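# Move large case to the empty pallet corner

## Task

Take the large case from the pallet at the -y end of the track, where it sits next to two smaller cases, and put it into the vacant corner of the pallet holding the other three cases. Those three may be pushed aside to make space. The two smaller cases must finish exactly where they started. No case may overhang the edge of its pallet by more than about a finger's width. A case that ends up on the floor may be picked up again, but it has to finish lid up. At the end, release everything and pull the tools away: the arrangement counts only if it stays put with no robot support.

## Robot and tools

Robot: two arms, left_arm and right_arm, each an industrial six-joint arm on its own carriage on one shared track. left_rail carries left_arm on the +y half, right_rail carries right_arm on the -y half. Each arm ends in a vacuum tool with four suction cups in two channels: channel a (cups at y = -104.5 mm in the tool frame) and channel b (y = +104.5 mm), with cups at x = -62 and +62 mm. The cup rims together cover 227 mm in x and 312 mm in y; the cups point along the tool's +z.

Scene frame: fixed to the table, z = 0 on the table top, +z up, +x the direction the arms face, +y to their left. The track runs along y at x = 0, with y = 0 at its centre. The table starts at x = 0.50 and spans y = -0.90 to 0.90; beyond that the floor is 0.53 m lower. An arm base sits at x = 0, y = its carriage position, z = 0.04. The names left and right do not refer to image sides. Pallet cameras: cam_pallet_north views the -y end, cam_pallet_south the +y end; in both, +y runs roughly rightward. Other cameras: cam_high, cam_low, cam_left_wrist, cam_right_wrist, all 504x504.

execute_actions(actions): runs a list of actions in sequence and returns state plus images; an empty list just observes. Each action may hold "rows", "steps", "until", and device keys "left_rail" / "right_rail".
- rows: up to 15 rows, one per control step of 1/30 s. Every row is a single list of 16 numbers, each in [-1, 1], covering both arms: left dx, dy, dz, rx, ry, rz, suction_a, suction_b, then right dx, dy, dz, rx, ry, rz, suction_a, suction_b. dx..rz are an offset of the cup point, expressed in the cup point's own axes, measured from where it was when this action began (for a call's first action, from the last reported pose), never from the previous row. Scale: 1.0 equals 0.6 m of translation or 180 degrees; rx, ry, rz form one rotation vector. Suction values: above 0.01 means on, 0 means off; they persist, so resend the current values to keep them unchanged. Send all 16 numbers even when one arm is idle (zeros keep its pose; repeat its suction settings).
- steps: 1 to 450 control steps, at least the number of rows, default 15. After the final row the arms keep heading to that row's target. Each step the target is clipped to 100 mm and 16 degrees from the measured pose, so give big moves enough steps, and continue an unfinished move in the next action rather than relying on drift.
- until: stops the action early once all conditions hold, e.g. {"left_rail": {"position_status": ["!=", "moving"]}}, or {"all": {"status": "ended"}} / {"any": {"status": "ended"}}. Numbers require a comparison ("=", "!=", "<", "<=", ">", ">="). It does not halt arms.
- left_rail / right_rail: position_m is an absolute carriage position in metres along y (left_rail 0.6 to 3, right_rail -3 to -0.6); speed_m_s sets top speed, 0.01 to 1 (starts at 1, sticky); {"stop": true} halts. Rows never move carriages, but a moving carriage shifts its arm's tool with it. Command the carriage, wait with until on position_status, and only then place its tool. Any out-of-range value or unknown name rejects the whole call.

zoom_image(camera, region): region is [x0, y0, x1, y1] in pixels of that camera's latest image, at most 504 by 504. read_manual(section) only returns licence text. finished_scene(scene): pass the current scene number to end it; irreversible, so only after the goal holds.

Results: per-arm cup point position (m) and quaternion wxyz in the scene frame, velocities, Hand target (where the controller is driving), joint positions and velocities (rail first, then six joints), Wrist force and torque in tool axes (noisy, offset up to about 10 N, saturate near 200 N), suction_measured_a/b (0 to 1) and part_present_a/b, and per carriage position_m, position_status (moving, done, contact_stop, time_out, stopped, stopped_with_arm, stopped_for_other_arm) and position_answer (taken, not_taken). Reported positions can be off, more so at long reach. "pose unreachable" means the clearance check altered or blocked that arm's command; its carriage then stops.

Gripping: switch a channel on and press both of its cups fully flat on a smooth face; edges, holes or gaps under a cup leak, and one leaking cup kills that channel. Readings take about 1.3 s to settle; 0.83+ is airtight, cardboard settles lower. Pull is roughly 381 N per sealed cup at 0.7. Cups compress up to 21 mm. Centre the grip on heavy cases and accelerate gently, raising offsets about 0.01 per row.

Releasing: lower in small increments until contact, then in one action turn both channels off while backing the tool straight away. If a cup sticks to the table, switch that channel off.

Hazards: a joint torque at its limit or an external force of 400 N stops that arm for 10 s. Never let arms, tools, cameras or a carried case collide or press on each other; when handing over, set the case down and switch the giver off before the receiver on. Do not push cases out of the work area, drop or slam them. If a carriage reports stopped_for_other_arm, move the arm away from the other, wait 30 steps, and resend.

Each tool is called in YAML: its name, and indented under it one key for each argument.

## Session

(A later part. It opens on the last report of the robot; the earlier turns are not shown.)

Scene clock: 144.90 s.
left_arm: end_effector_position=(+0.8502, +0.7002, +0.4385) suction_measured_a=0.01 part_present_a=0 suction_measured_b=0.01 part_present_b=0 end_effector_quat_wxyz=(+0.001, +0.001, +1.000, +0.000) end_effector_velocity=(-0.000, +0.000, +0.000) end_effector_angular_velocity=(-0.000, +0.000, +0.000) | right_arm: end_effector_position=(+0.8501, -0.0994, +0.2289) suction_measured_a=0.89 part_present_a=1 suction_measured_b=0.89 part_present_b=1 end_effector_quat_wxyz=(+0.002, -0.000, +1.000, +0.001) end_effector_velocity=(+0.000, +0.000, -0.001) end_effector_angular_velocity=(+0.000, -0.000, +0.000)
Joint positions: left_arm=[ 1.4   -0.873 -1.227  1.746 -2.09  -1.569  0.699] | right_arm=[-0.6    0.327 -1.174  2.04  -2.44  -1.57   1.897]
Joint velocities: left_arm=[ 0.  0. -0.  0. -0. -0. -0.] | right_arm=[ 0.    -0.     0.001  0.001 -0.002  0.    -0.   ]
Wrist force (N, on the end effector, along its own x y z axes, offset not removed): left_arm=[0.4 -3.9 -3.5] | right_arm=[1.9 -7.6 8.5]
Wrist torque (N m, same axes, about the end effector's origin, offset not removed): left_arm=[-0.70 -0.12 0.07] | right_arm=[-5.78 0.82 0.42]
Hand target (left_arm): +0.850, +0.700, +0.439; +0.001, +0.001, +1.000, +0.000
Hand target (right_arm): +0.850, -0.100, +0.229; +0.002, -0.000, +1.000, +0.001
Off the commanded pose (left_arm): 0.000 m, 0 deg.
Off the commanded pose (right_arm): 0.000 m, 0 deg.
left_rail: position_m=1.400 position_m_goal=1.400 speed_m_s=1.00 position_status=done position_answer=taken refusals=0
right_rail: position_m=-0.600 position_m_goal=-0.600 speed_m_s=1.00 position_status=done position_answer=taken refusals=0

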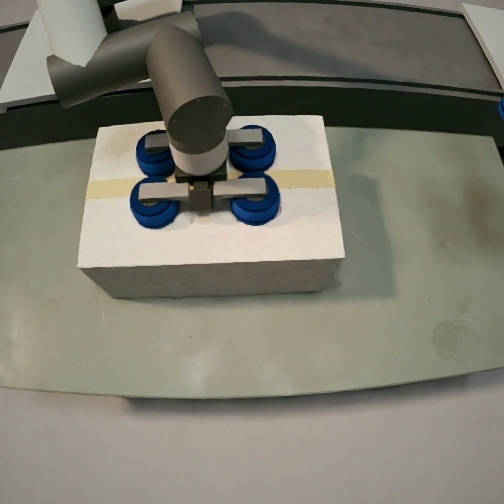

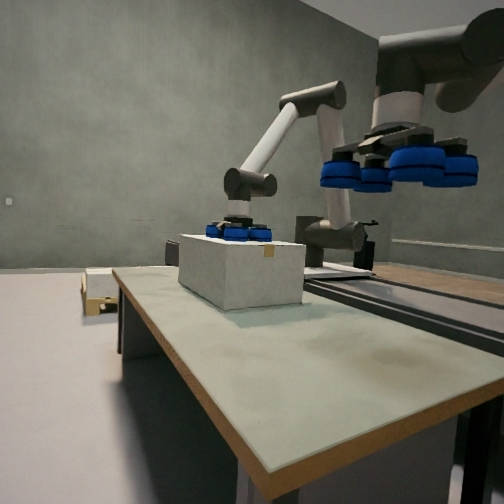

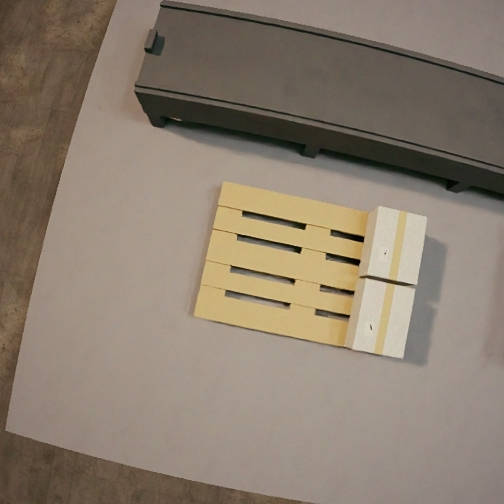

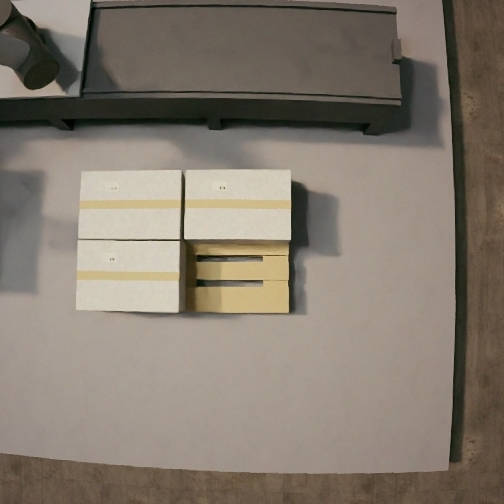

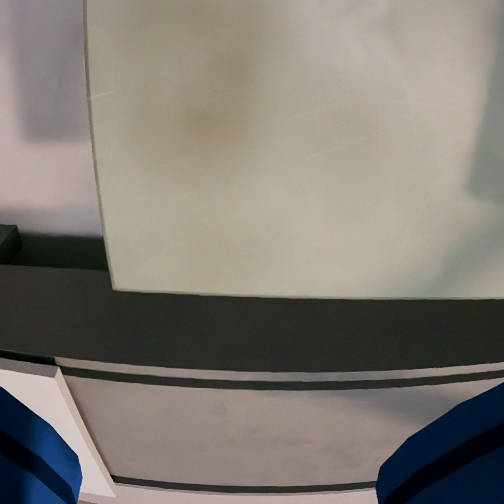

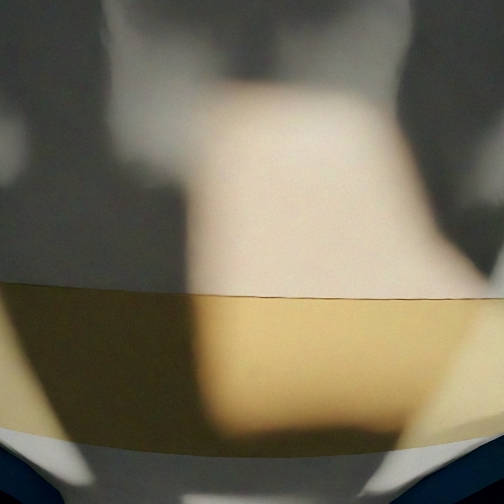

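execute_actions:
  actions:
    - {"rows": [[0,0,0,0,0,0,0,0,0,0,0.0023,0,0,0,1,1]], "steps": 8}

Scene clock: 146.80 s.
left_arm: end_effector_position=(+0.8502, +0.7002, +0.4385) suction_measured_a=0.01 part_present_a=0 suction_measured_b=0.01 part_present_b=0 end_effector_quat_wxyz=(+0.001, +0.001, +1.000, +0.000) end_effector_velocity=(+0.000, +0.000, -0.000) end_effector_angular_velocity=(+0.000, +0.000, +0.000) | right_arm: end_effector_position=(+0.8502, -0.0993, +0.2278) suction_measured_a=0.89 part_present_a=1 suction_measured_b=0.89 part_present_b=1 end_effector_quat_wxyz=(+0.002, -0.000, +1.000, +0.001) end_effector_velocity=(-0.000, -0.000, -0.001) end_effector_angular_velocity=(-0.000, +0.000, +0.000)
Joint positions: left_arm=[ 1.4   -0.873 -1.227  1.746 -2.09  -1.569  0.699] | right_arm=[-0.6    0.327 -1.173  2.04  -2.441 -1.57   1.897]
Joint velocities: left_arm=[ 0.  0.  0. -0.  0. -0. -0.] | right_arm=[ 0.    -0.     0.001  0.001 -0.001  0.    -0.   ]
Wrist force (N, on the end effector, along its own x y z axes, offset not removed): left_arm=[-1.2 -1.9 -0.9] | right_arm=[15.7 -23.6 -31.6]
Wrist torque (N m, same axes, about the end effector's origin, offset not removed): left_arm=[-0.47 0.09 0.00] | right_arm=[-13.01 -0.99 -1.53]
Hand target (left_arm): +0.850, +0.700, +0.439; +0.001, +0.001, +1.000, +0.000
Hand target (right_arm): +0.850, -0.100, +0.227; +0.002, -0.000, +1.000, +0.001
Off the commanded pose (left_arm): 0.000 m, 0 deg.
Off the commanded pose (right_arm): 0.000 m, 0 deg.
left_rail: position_m=1.400 position_m_goal=1.400 speed_m_s=1.00 position_status=done position_answer=taken refusals=0
right_rail: position_m=-0.600 position_m_goal=-0.600 speed_m_s=1.00 position_status=done position_answer=taken refusals=0

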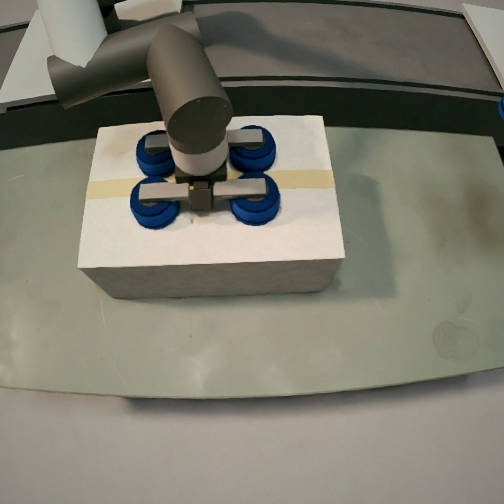

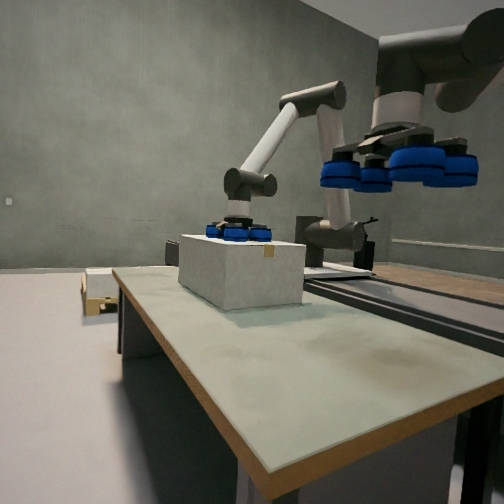

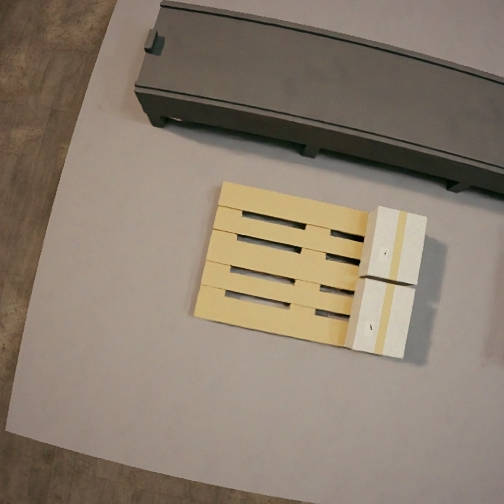

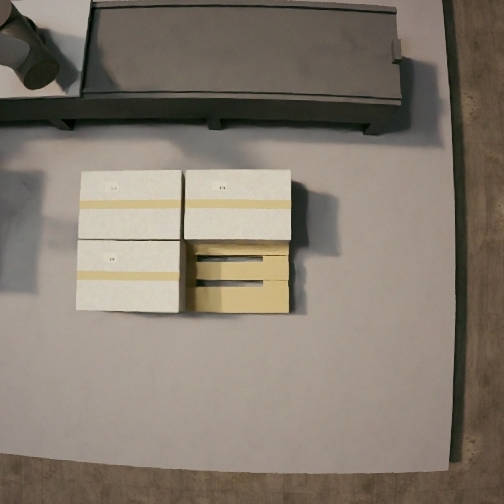

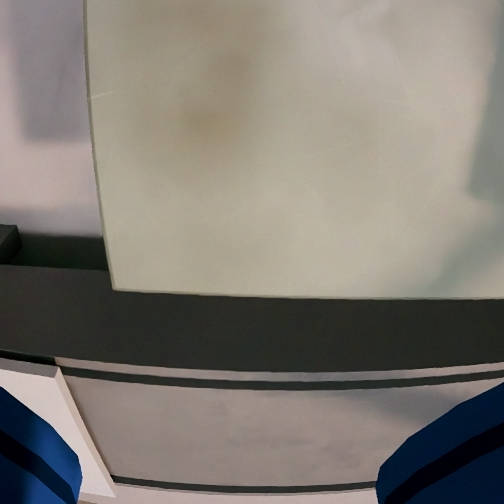

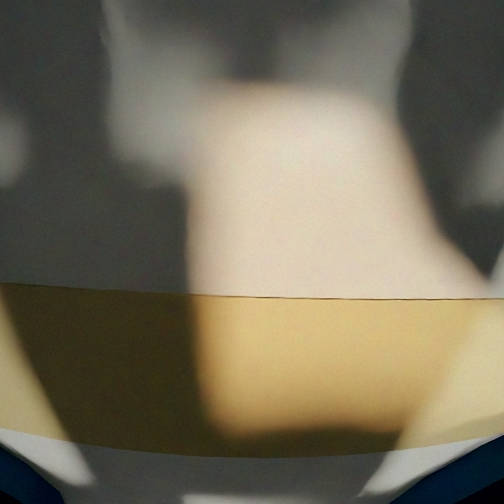

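execute_actions:
  actions:
    - {"rows": [[0,0,0.02,0,0,0,0,0,0,0,-0.003,0,0,0,0,0],[0,0,0.05,0,0,0,0,0,0,0,-0.007,0,0,0,0,0],[0,0,0.08,0,0,0,0,0,0,0,-0.012,0,0,0,0,0],[0,0,0.12,0,0,0,0,0,0,0,-0.017,0,0,0,0,0],[0,0,0.16,0,0,0,0,0,0,0,-0.022,0,0,0,0,0],[0,0,0.2,0,0,0,0,0,0,0,-0.027,0,0,0,0,0],[0,0,0.23,0,0,0,0,0,0,0,-0.032,0,0,0,0,0],[0,0,0.23,0,0,0,0,0,0,0,-0.037,0,0,0,0,0],[0,0,0.23,0,0,0,0,0,0,0,-0.045,0,0,0,0,0],[0,0,0.23,0,0,0,0,0,0,0,-0.06,0,0,0,0,0],[0,0,0.23,0,0,0,0,0,0,0,-0.08,0,0,0,0,0],[0,0,0.23,0,0,0,0,0,0,0,-0.11,0,0,0,0,0],[0,0,0.23,0,0,0,0,0,0,0,-0.15,0,0,0,0,0]], "steps": 22}
    - {"right_rail": {"position_m": -2.0}, "steps": 2}

Scene clock: 153.83 s.
left_arm: end_effector_position=(+0.8502, +0.7002, +0.3009) suction_measured_a=0.01 part_present_a=0 suction_measured_b=0.01 part_present_b=0 end_effector_quat_wxyz=(+0.001, +0.001, +1.000, +0.000) end_effector_velocity=(+0.001, -0.000, -0.003) end_effector_angular_velocity=(-0.001, -0.001, -0.000) | right_arm: end_effector_position=(+0.8499, -0.1008, +0.3160) suction_measured_a=0.00 part_present_a=0 suction_measured_b=0.00 part_present_b=0 end_effector_quat_wxyz=(+0.002, -0.000, +1.000, +0.001) end_effector_velocity=(+0.000, -0.069, +0.016) end_effector_angular_velocity=(-0.000, +0.002, +0.000)
Joint positions: left_arm=[ 1.4   -0.873 -1.134  1.832 -2.269 -1.569  0.699] | right_arm=[-0.601  0.327 -1.255  1.996 -2.316 -1.57   1.898]
Joint velocities: left_arm=[ 0.     0.     0.003  0.001 -0.005  0.     0.001] | right_arm=[-0.07  -0.    -0.013 -0.011  0.026  0.    -0.   ]
Wrist force (N, on the end effector, along its own x y z axes, offset not removed): left_arm=[-1.9 -6.6 -1.1] | right_arm=[2.4 -0.8 -4.4]
Wrist torque (N m, same axes, about the end effector's origin, offset not removed): left_arm=[-1.13 0.22 -0.03] | right_arm=[-0.45 -0.22 0.38]
Hand target (left_arm): +0.850, +0.700, +0.301; +0.001, +0.001, +1.000, +0.000
Hand target (right_arm): +0.850, -0.106, +0.318; +0.002, -0.000, +1.000, +0.001
Off the commanded pose (left_arm): 0.000 m, 0 deg.
Off the commanded pose (right_arm): 0.002 m, 0 deg.
left_rail: position_m=1.400 position_m_goal=1.400 speed_m_s=1.00 position_status=done position_answer=taken refusals=0
right_rail: position_m=-0.601 position_m_goal=-2.000 speed_m_s=1.00 position_status=moving position_answer=taken refusals=0

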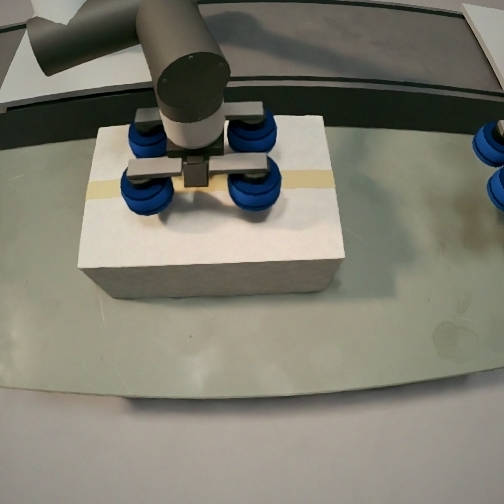

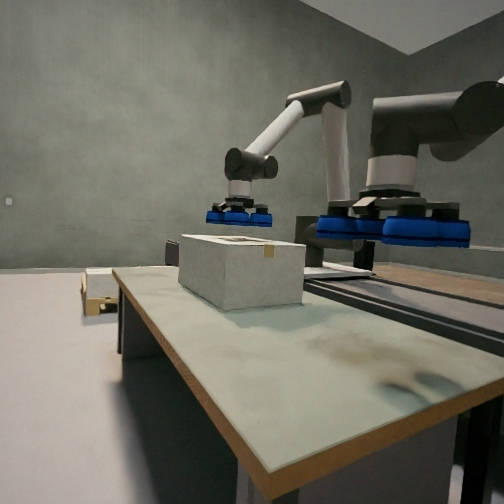

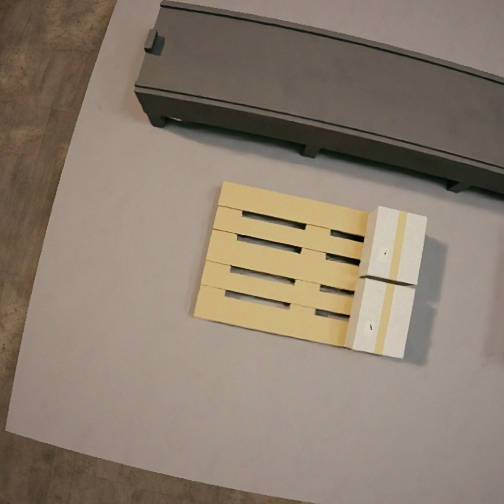

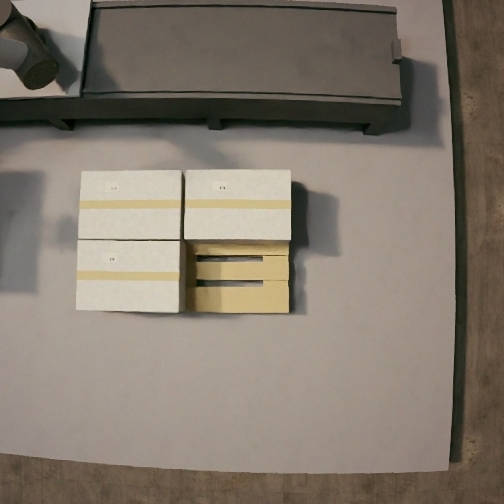

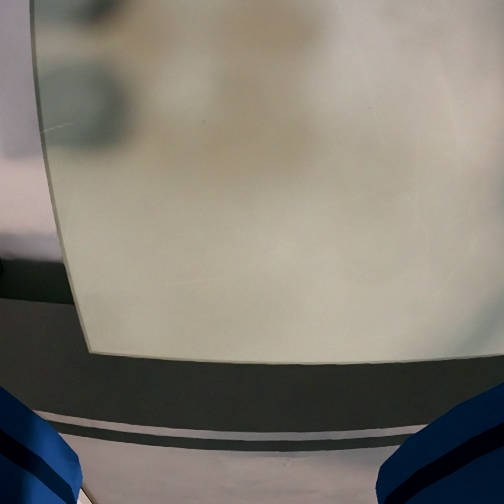

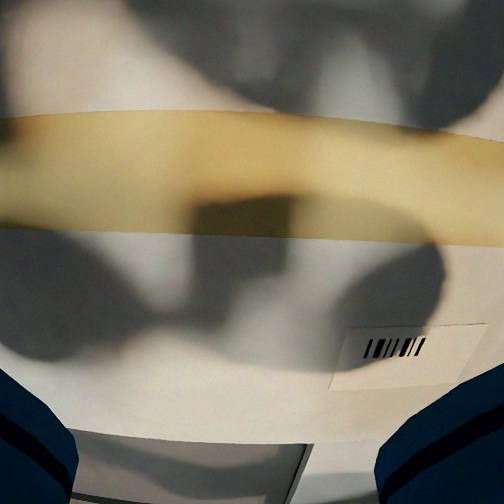

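execute_actions:
  actions:
    - {"left_rail": {"position_m": 0.6}, "steps": 2}

Scene clock: 157.13 s.
left_arm: end_effector_position=(+0.8503, +0.6990, +0.3005) suction_measured_a=0.01 part_present_a=0 suction_measured_b=0.01 part_present_b=0 end_effector_quat_wxyz=(+0.001, +0.001, +1.000, +0.000) end_effector_velocity=(+0.001, -0.063, -0.001) end_effector_angular_velocity=(+0.001, +0.001, +0.002) | right_arm: end_effector_position=(+0.8500, -1.4996, +0.3178) suction_measured_a=0.00 part_present_a=0 suction_measured_b=0.00 part_present_b=0 end_effector_quat_wxyz=(+0.002, -0.000, +1.000, +0.001) end_effector_velocity=(-0.000, +0.000, +0.000) end_effector_angular_velocity=(+0.000, -0.000, +0.000)
Joint positions: left_arm=[ 1.399 -0.873 -1.134  1.832 -2.269 -1.569  0.699] | right_arm=[-2.     0.327 -1.257  1.995 -2.313 -1.57   1.897]
Joint velocities: left_arm=[-0.065  0.002  0.     0.001  0.    -0.    -0.   ] | right_arm=[ 0.  0. -0.  0. -0.  0. -0.]
Wrist force (N, on the end effector, along its own x y z axes, offset not removed): left_arm=[-0.8 0.6 -1.2] | right_arm=[4.0 -7.5 -1.1]
Wrist torque (N m, same axes, about the end effector's origin, offset not removed): left_arm=[-0.19 0.04 -0.10] | right_arm=[-1.10 -0.43 0.41]
Hand target (left_arm): +0.850, +0.694, +0.301; +0.001, +0.001, +1.000, +0.000
Hand target (right_arm): +0.850, -1.499, +0.318; +0.002, -0.000, +1.000, +0.001
Off the commanded pose (left_arm): 0.000 m, 0 deg.
Off the commanded pose (right_arm): 0.000 m, 0 deg.
left_rail: position_m=1.399 position_m_goal=0.600 speed_m_s=1.00 position_status=moving position_answer=taken refusals=0
right_rail: position_m=-2.000 position_m_goal=-2.000 speed_m_s=1.00 position_status=done position_answer=taken refusals=0

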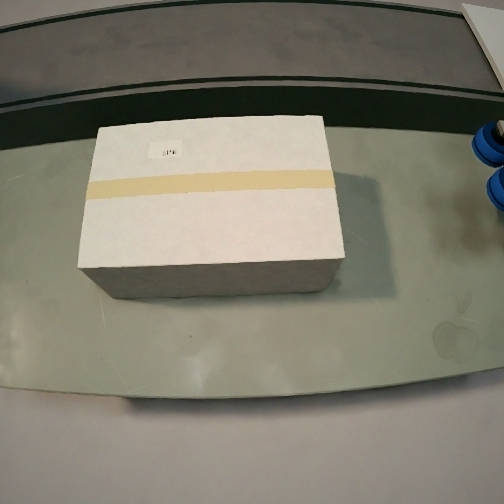

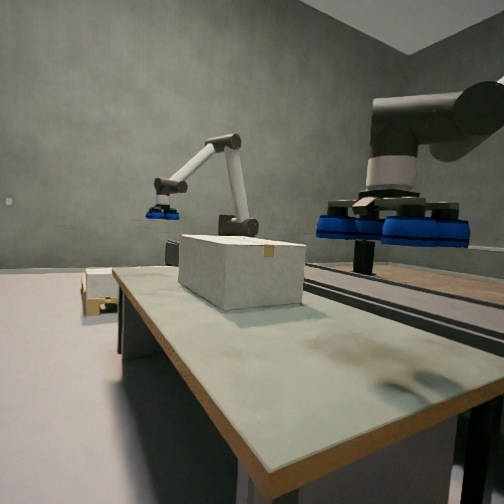

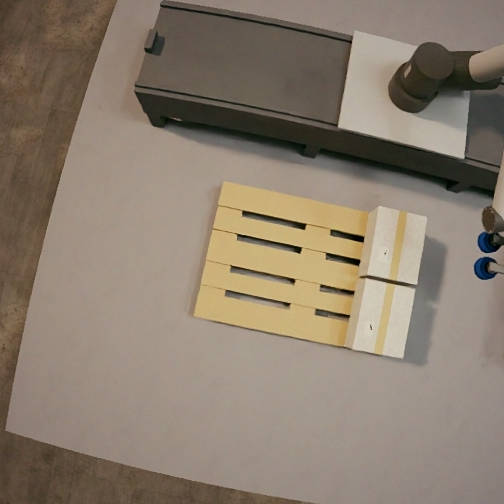

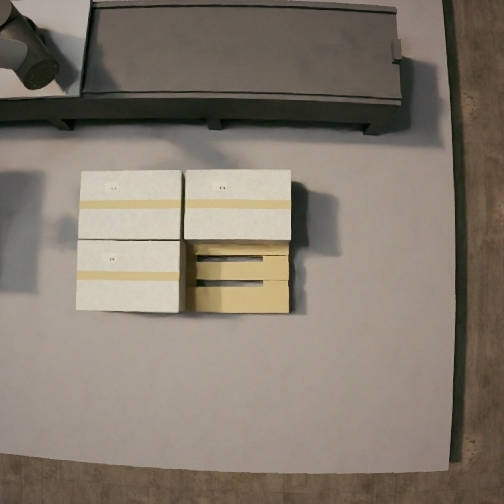

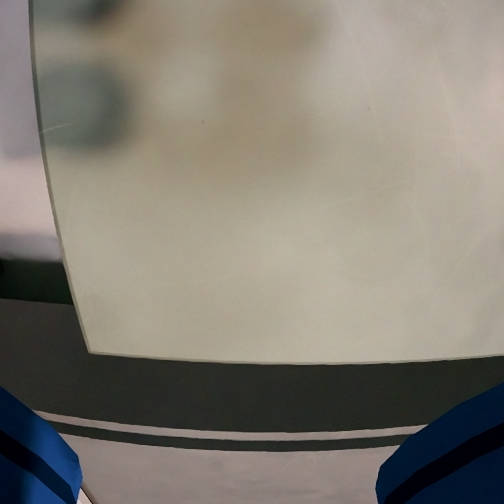

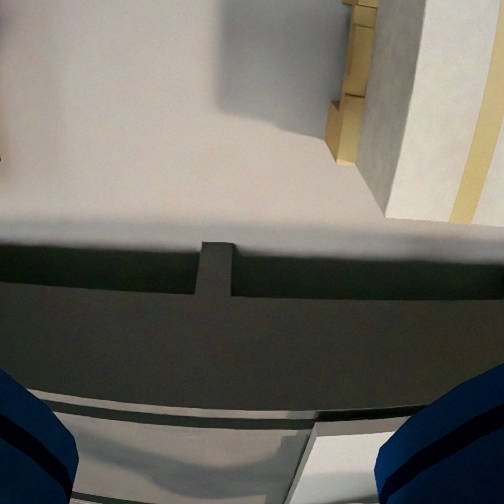

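Waiting for the left carriage to arrive over the case, then checking the state.

execute_actions:
  actions: []

Scene clock: 158.63 s.
left_arm: end_effector_position=(+0.8503, -0.0998, +0.3004) suction_measured_a=0.01 part_present_a=0 suction_measured_b=0.01 part_present_b=0 end_effector_quat_wxyz=(+0.001, +0.001, +1.000, +0.000) end_effector_velocity=(-0.000, +0.000, +0.000) end_effector_angular_velocity=(-0.000, -0.000, -0.000) | right_arm: end_effector_position=(+0.8500, -1.4996, +0.3178) suction_measured_a=0.00 part_present_a=0 suction_measured_b=0.00 part_present_b=0 end_effector_quat_wxyz=(+0.002, -0.000, +1.000, +0.001) end_effector_velocity=(+0.000, +0.000, +0.000) end_effector_angular_velocity=(+0.000, -0.000, +0.000)
Joint positions: left_arm=[ 0.6   -0.873 -1.133  1.832 -2.269 -1.569  0.699] | right_arm=[-2.     0.327 -1.257  1.995 -2.313 -1.57   1.897]
Joint velocities: left_arm=[ 0.  0. -0. -0.  0. -0.  0.] | right_arm=[ 0.  0.  0. -0.  0. -0. -0.]
Wrist force (N, on the end effector, along its own x y z axes, offset not removed): left_arm=[-0.8 -1.5 -2.9] | right_arm=[2.5 -5.5 -1.7]
Wrist torque (N m, same axes, about the end effector's origin, offset not removed): left_arm=[-0.33 0.05 -0.04] | right_arm=[-0.83 -0.19 0.34]
Hand target (left_arm): +0.850, -0.100, +0.301; +0.001, +0.001, +1.000, +0.000
Hand target (right_arm): +0.850, -1.499, +0.318; +0.002, -0.000, +1.000, +0.001
Off the commanded pose (left_arm): 0.000 m, 0 deg.
Off the commanded pose (right_arm): 0.000 m, 0 deg.
left_rail: position_m=0.600 position_m_goal=0.600 speed_m_s=1.00 position_status=done position_answer=taken refusals=0
right_rail: position_m=-2.000 position_m_goal=-2.000 speed_m_s=1.00 position_status=done position_answer=taken refusals=0

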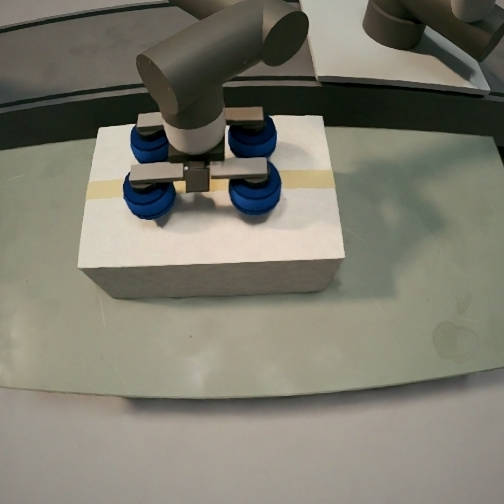

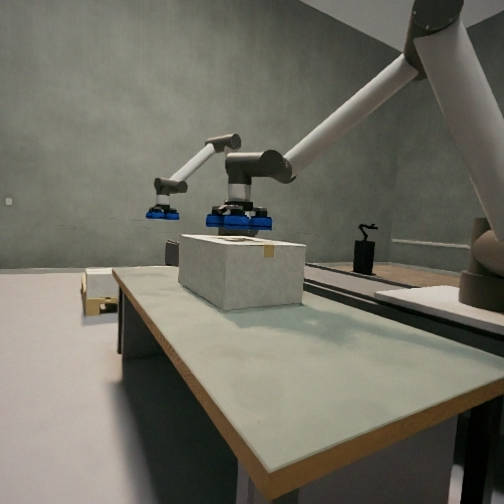

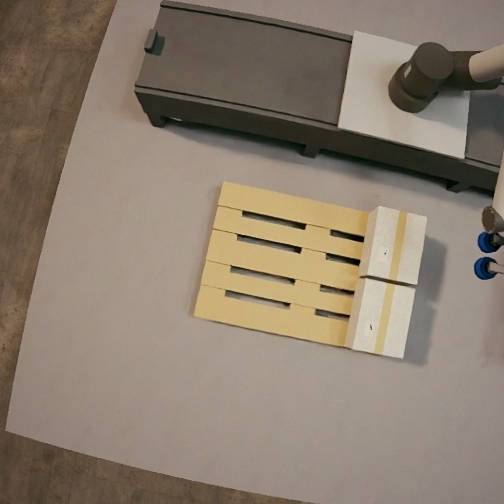

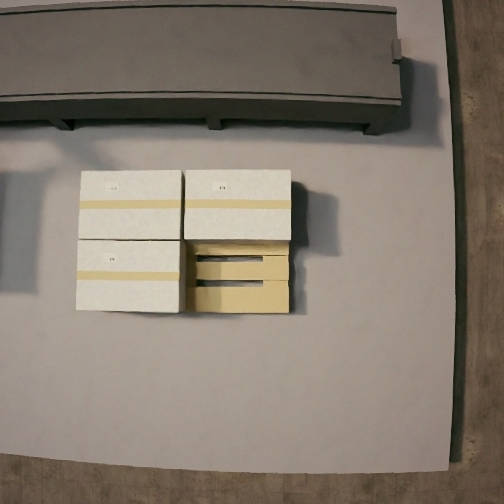

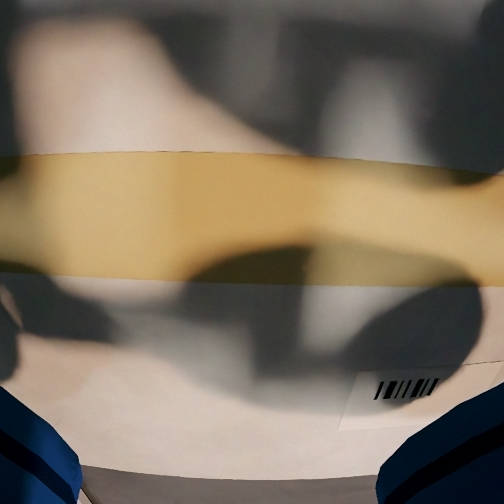

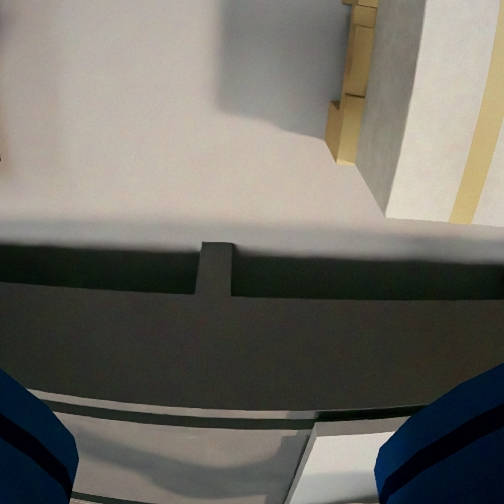

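execute_actions:
  actions:
    - {"rows": [[0,0,0.015,0,0,0,0,0,0,0,0,0,0,0,0,0],[0,0,0.035,0,0,0,0,0,0,0,0,0,0,0,0,0],[0,0,0.055,0,0,0,0,0,0,0,0,0,0,0,0,0],[0,0,0.07,0,0,0,0,0,0,0,0,0,0,0,0,0],[0,0,0.078,0,0,0,0,0,0,0,0,0,0,0,0,0],[0,0,0.084,0,0,0,0,0,0,0,0,0,0,0,0,0],[0,0,0.09,0,0,0,0,0,0,0,0,0,0,0,0,0],[0,0,0.095,0,0,0,1,1,0,0,0,0,0,0,0,0],[0,0,0.1,0,0,0,1,1,0,0,0,0,0,0,0,0]], "steps": 18}

Scene clock: 163.63 s.
left_arm: end_effector_position=(+0.8502, -0.0999, +0.2413) suction_measured_a=0.75 part_present_a=1 suction_measured_b=0.76 part_present_b=1 end_effector_quat_wxyz=(+0.001, +0.001, +1.000, +0.000) end_effector_velocity=(-0.003, +0.008, -0.019) end_effector_angular_velocity=(+0.020, +0.010, +0.001) | right_arm: end_effector_position=(+0.8500, -1.4996, +0.3178) suction_measured_a=0.00 part_present_a=0 suction_measured_b=0.00 part_present_b=0 end_effector_quat_wxyz=(+0.002, -0.000, +1.000, +0.001) end_effector_velocity=(-0.000, +0.000, +0.000) end_effector_angular_velocity=(+0.000, -0.000, +0.000)
Joint positions: left_arm=[ 0.6   -0.873 -1.086  1.859 -2.345 -1.569  0.699] | right_arm=[-2.     0.327 -1.257  1.995 -2.313 -1.57   1.897]
Joint velocities: left_arm=[ 0.     0.001  0.011  0.009  0.001  0.006 -0.   ] | right_arm=[ 0.  0. -0.  0. -0.  0. -0.]
Wrist force (N, on the end effector, along its own x y z axes, offset not removed): left_arm=[-17.0 1.1 17.7] | right_arm=[2.3 -6.0 -2.0]
Wrist torque (N m, same axes, about the end effector's origin, offset not removed): left_arm=[-6.60 -0.25 -1.38] | right_arm=[-0.98 -0.20 0.36]
Hand target (left_arm): +0.850, -0.100, +0.240; +0.001, +0.001, +1.000, +0.000
Hand target (right_arm): +0.850, -1.499, +0.318; +0.002, -0.000, +1.000, +0.001
Off the commanded pose (left_arm): 0.001 m, 0 deg.
Off the commanded pose (right_arm): 0.000 m, 0 deg.
left_rail: position_m=0.600 position_m_goal=0.600 speed_m_s=1.00 position_status=done position_answer=taken refusals=0
right_rail: position_m=-2.000 position_m_goal=-2.000 speed_m_s=1.00 position_status=done position_answer=taken refusals=0

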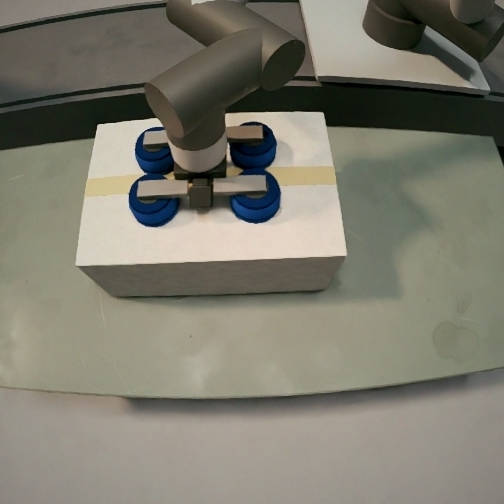

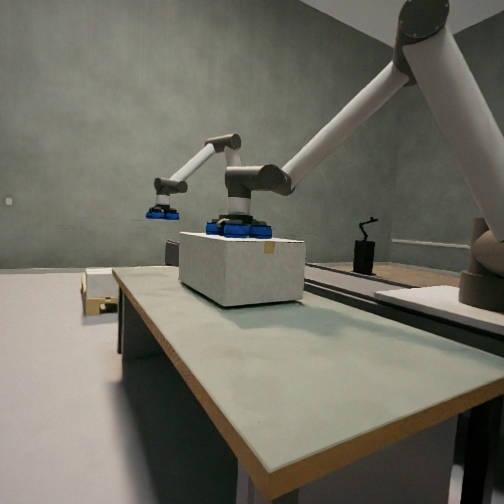

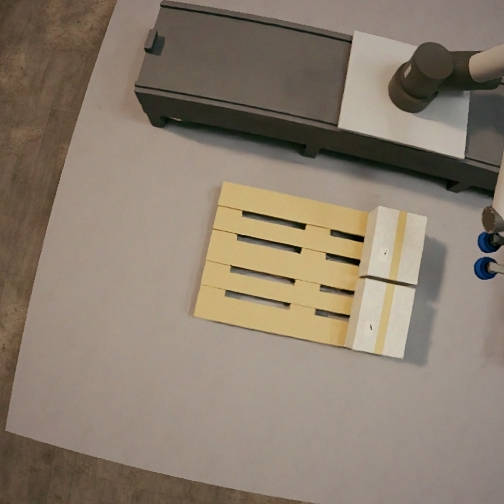

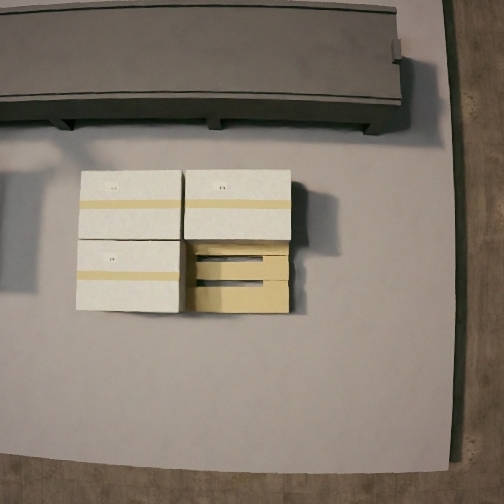

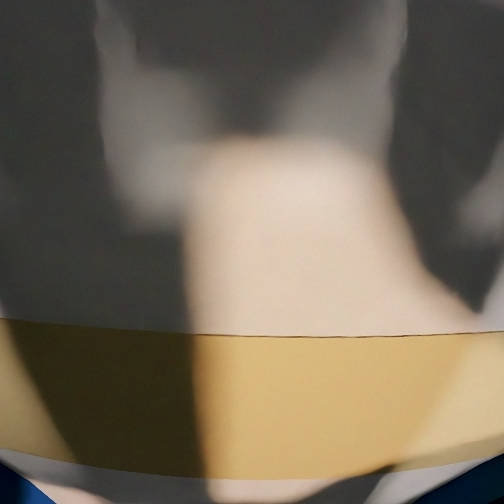

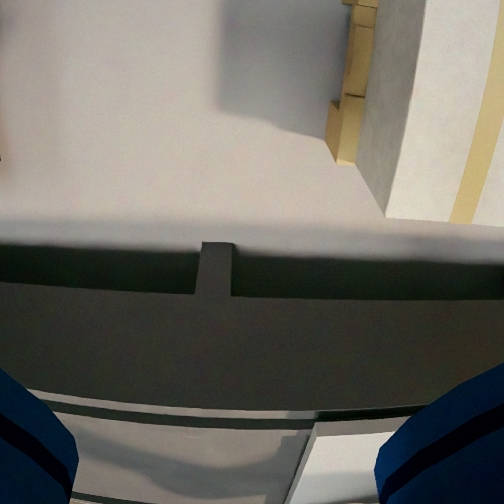

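execute_actions:
  actions:
    - {"rows": [[0,0,-0.01,0,0,0,1,1,0,0,0,0,0,0,0,0],[0,0.005,-0.025,0,0,0,1,1,0,0,0,0,0,0,0,0],[0,0.02,-0.04,0,0,0,1,1,0,0,0,0,0,0,0,0],[0,0.04,-0.055,0,0,0,1,1,0,0,0,0,0,0,0,0],[0,0.07,-0.065,0,0,0,1,1,0,0,0,0,0,0,0,0],[0,0.11,-0.065,0,0,0,1,1,0,0,0,0,0,0,0,0],[0,0.16,-0.065,0,0,0,1,1,0,0,0,0,0,0,0,0],[0,0.21,-0.065,0,0,0,1,1,0,0,0,0,0,0,0,0],[0,0.27,-0.065,0,0,0,1,1,0,0,0,0,0,0,0,0],[0,0.33,-0.065,0,0,0,1,1,0,0,0,0,0,0,0,0],[0,0.4,-0.065,0,0,0,1,1,0,0,0,0,0,0,0,0],[0,0.47,-0.065,0,0,0,1,1,0,0,0,0,0,0,0,0],[0,0.708,-0.065,0,0,0,1,1,0,0,0,0,0,0,0,0]], "steps": 30}
    - {"left_rail": {"position_m": 2.9}, "steps": 4}

Scene clock: 175.30 s.
left_arm: end_effector_position=(+0.8502, +0.3318, +0.2802) suction_measured_a=0.86 part_present_a=1 suction_measured_b=0.86 part_present_b=1 end_effector_quat_wxyz=(+0.001, +0.001, +1.000, +0.000) end_effector_velocity=(+0.004, +0.241, +0.003) end_effector_angular_velocity=(-0.001, -0.001, -0.004) | right_arm: end_effector_position=(+0.8500, -1.4996, +0.3178) suction_measured_a=0.00 part_present_a=0 suction_measured_b=0.00 part_present_b=0 end_effector_quat_wxyz=(+0.002, -0.000, +1.000, +0.001) end_effector_velocity=(-0.000, +0.000, +0.000) end_effector_angular_velocity=(+0.000, -0.000, +0.000)
Joint positions: left_arm=[ 0.611 -0.544 -1.309  2.144 -2.407 -1.569  1.028] | right_arm=[-2.     0.327 -1.257  1.995 -2.313 -1.57   1.897]
Joint velocities: left_arm=[ 0.206  0.036 -0.01   0.009  0.    -0.     0.041] | right_arm=[ 0.  0. -0.  0.  0.  0. -0.]
Wrist force (N, on the end effector, along its own x y z axes, offset not removed): left_arm=[-3.2 -33.6 6.8] | right_arm=[3.0 -7.8 -7.5]
Wrist torque (N m, same axes, about the end effector's origin, offset not removed): left_arm=[-3.86 0.34 0.08] | right_arm=[-1.16 -0.26 0.38]
Hand target (left_arm): +0.850, +0.347, +0.280; +0.001, +0.001, +1.000, +0.001
Hand target (right_arm): +0.850, -1.499, +0.318; +0.002, -0.000, +1.000, +0.001
Off the commanded pose (left_arm): 0.004 m, 0 deg.
Off the commanded pose (right_arm): 0.000 m, 0 deg.
left_rail: position_m=0.611 position_m_goal=2.900 speed_m_s=1.00 position_status=moving position_answer=taken refusals=0
right_rail: position_m=-2.000 position_m_goal=-2.000 speed_m_s=1.00 position_status=done position_answer=taken refusals=0

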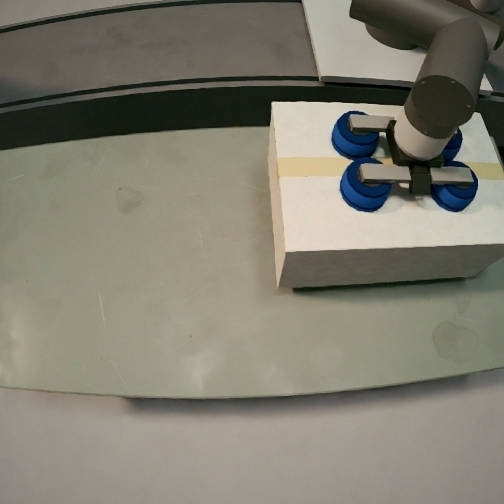

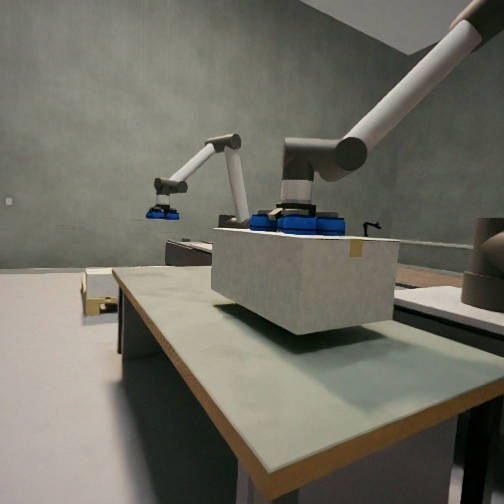

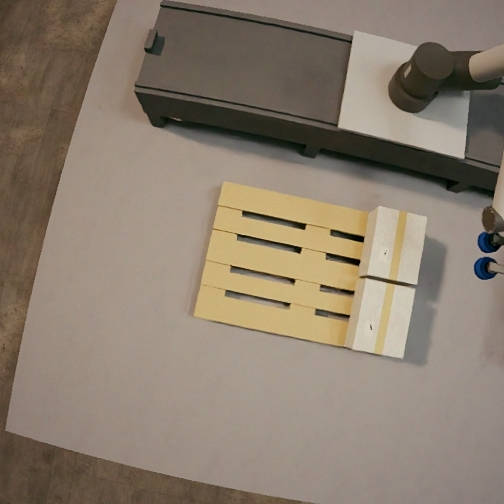

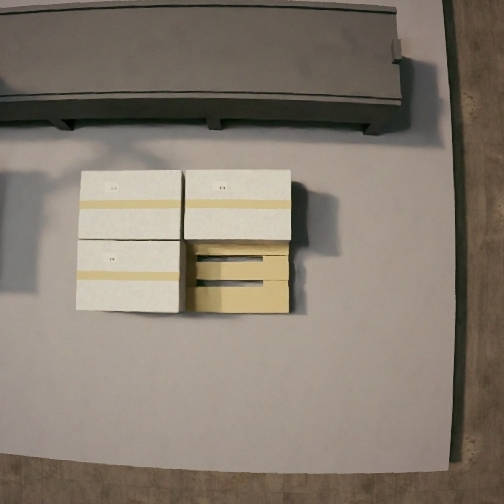

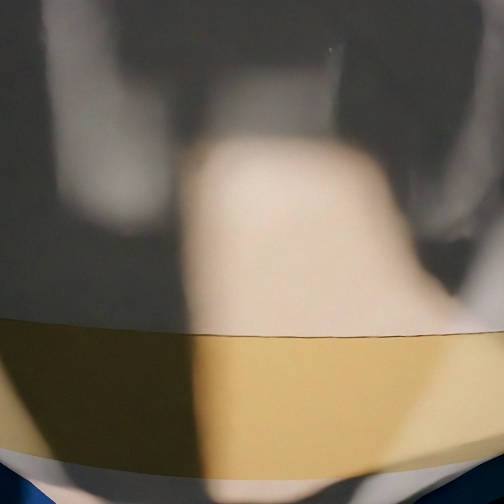

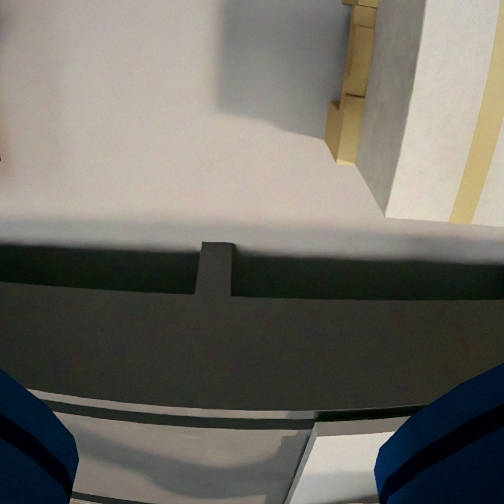

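execute_actions:
  actions: []

Scene clock: 179.07 s.
left_arm: end_effector_position=(+0.8504, +2.6251, +0.2804) suction_measured_a=0.86 part_present_a=1 suction_measured_b=0.86 part_present_b=1 end_effector_quat_wxyz=(+0.001, +0.001, +1.000, +0.001) end_effector_velocity=(+0.000, +0.000, -0.000) end_effector_angular_velocity=(+0.000, +0.000, +0.000) | right_arm: end_effector_position=(+0.8500, -1.4996, +0.3178) suction_measured_a=0.00 part_present_a=0 suction_measured_b=0.00 part_present_b=0 end_effector_quat_wxyz=(+0.002, -0.000, +1.000, +0.001) end_effector_velocity=(+0.000, -0.000, -0.000) end_effector_angular_velocity=(-0.000, +0.000, -0.000)
Joint positions: left_arm=[ 2.9   -0.54  -1.31   2.145 -2.407 -1.569  1.032] | right_arm=[-2.     0.327 -1.257  1.995 -2.313 -1.57   1.897]
Joint velocities: left_arm=[ 0.  0.  0.  0.  0.  0. -0.] | right_arm=[ 0. -0.  0. -0.  0.  0. -0.]
Wrist force (N, on the end effector, along its own x y z axes, offset not removed): left_arm=[-1.1 -4.6 8.3] | right_arm=[4.4 -5.6 -3.7]
Wrist torque (N m, same axes, about the end effector's origin, offset not removed): left_arm=[-5.61 0.92 0.03] | right_arm=[-0.86 -0.37 0.30]
Hand target (left_arm): +0.850, +2.625, +0.280; +0.001, +0.001, +1.000, +0.001
Hand target (right_arm): +0.850, -1.499, +0.318; +0.002, -0.000, +1.000, +0.001
Off the commanded pose (left_arm): 0.000 m, 0 deg.
Off the commanded pose (right_arm): 0.000 m, 0 deg.
left_rail: position_m=2.900 position_m_goal=2.900 speed_m_s=1.00 position_status=done position_answer=taken refusals=0
right_rail: position_m=-2.000 position_m_goal=-2.000 speed_m_s=1.00 position_status=done position_answer=taken refusals=0

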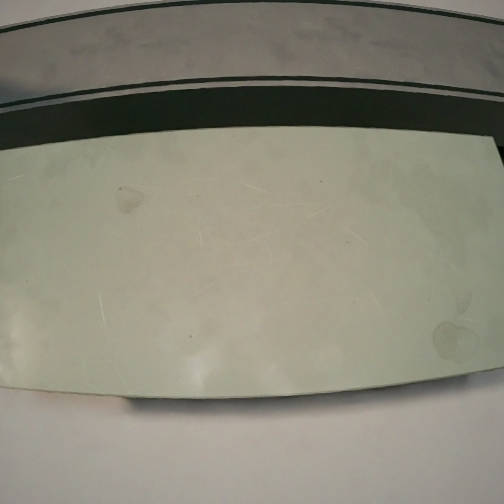

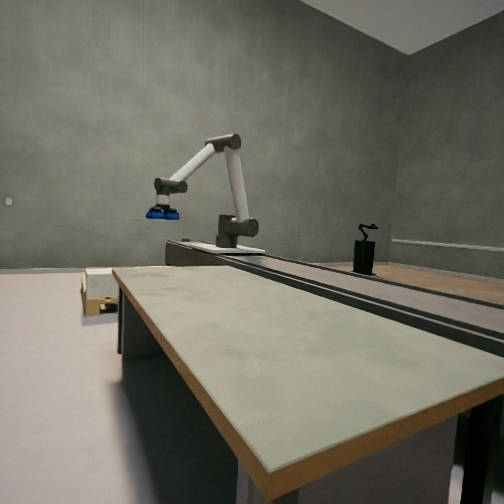

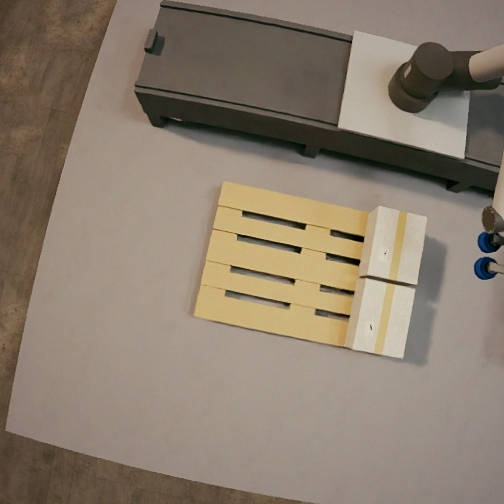

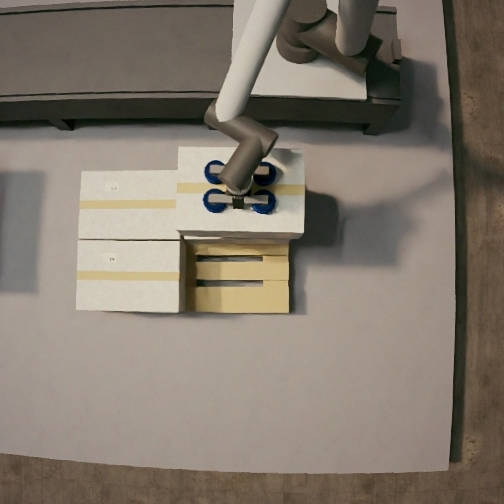

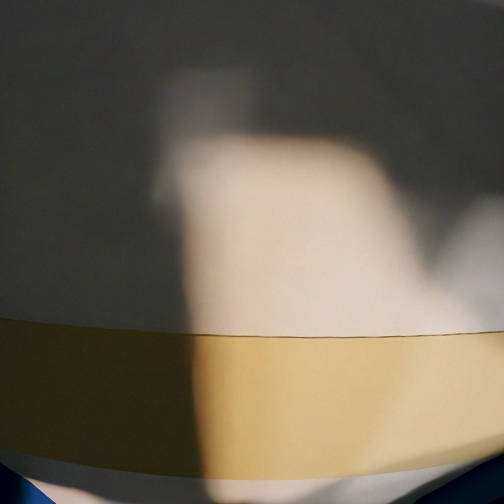

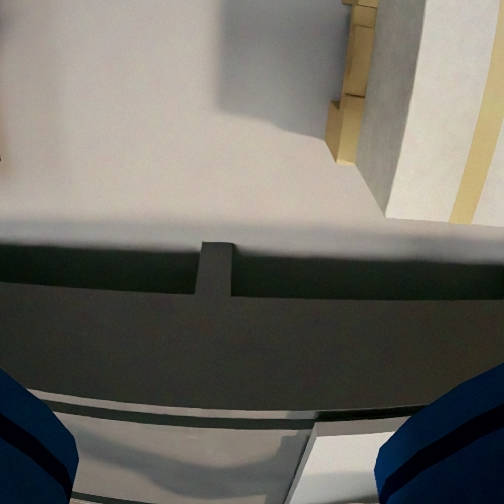

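zoom_image:
  camera: "cam_pallet_south"
  region: [150, 130, 330, 330]

Region (150, 130, 330, 330) of cam_pallet_south's 504x504 image, scaled by 2.520, with more detail than that image has; it fills the left 454 columns of this view, and the rest is white.

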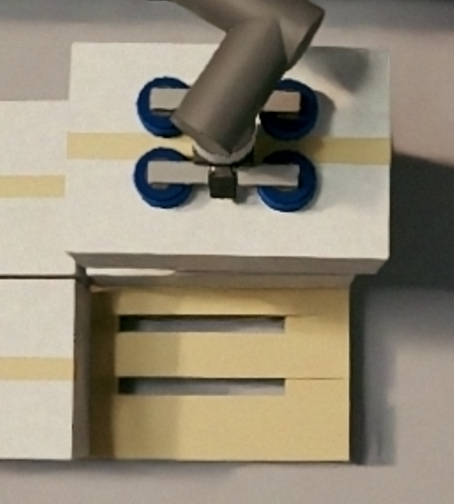

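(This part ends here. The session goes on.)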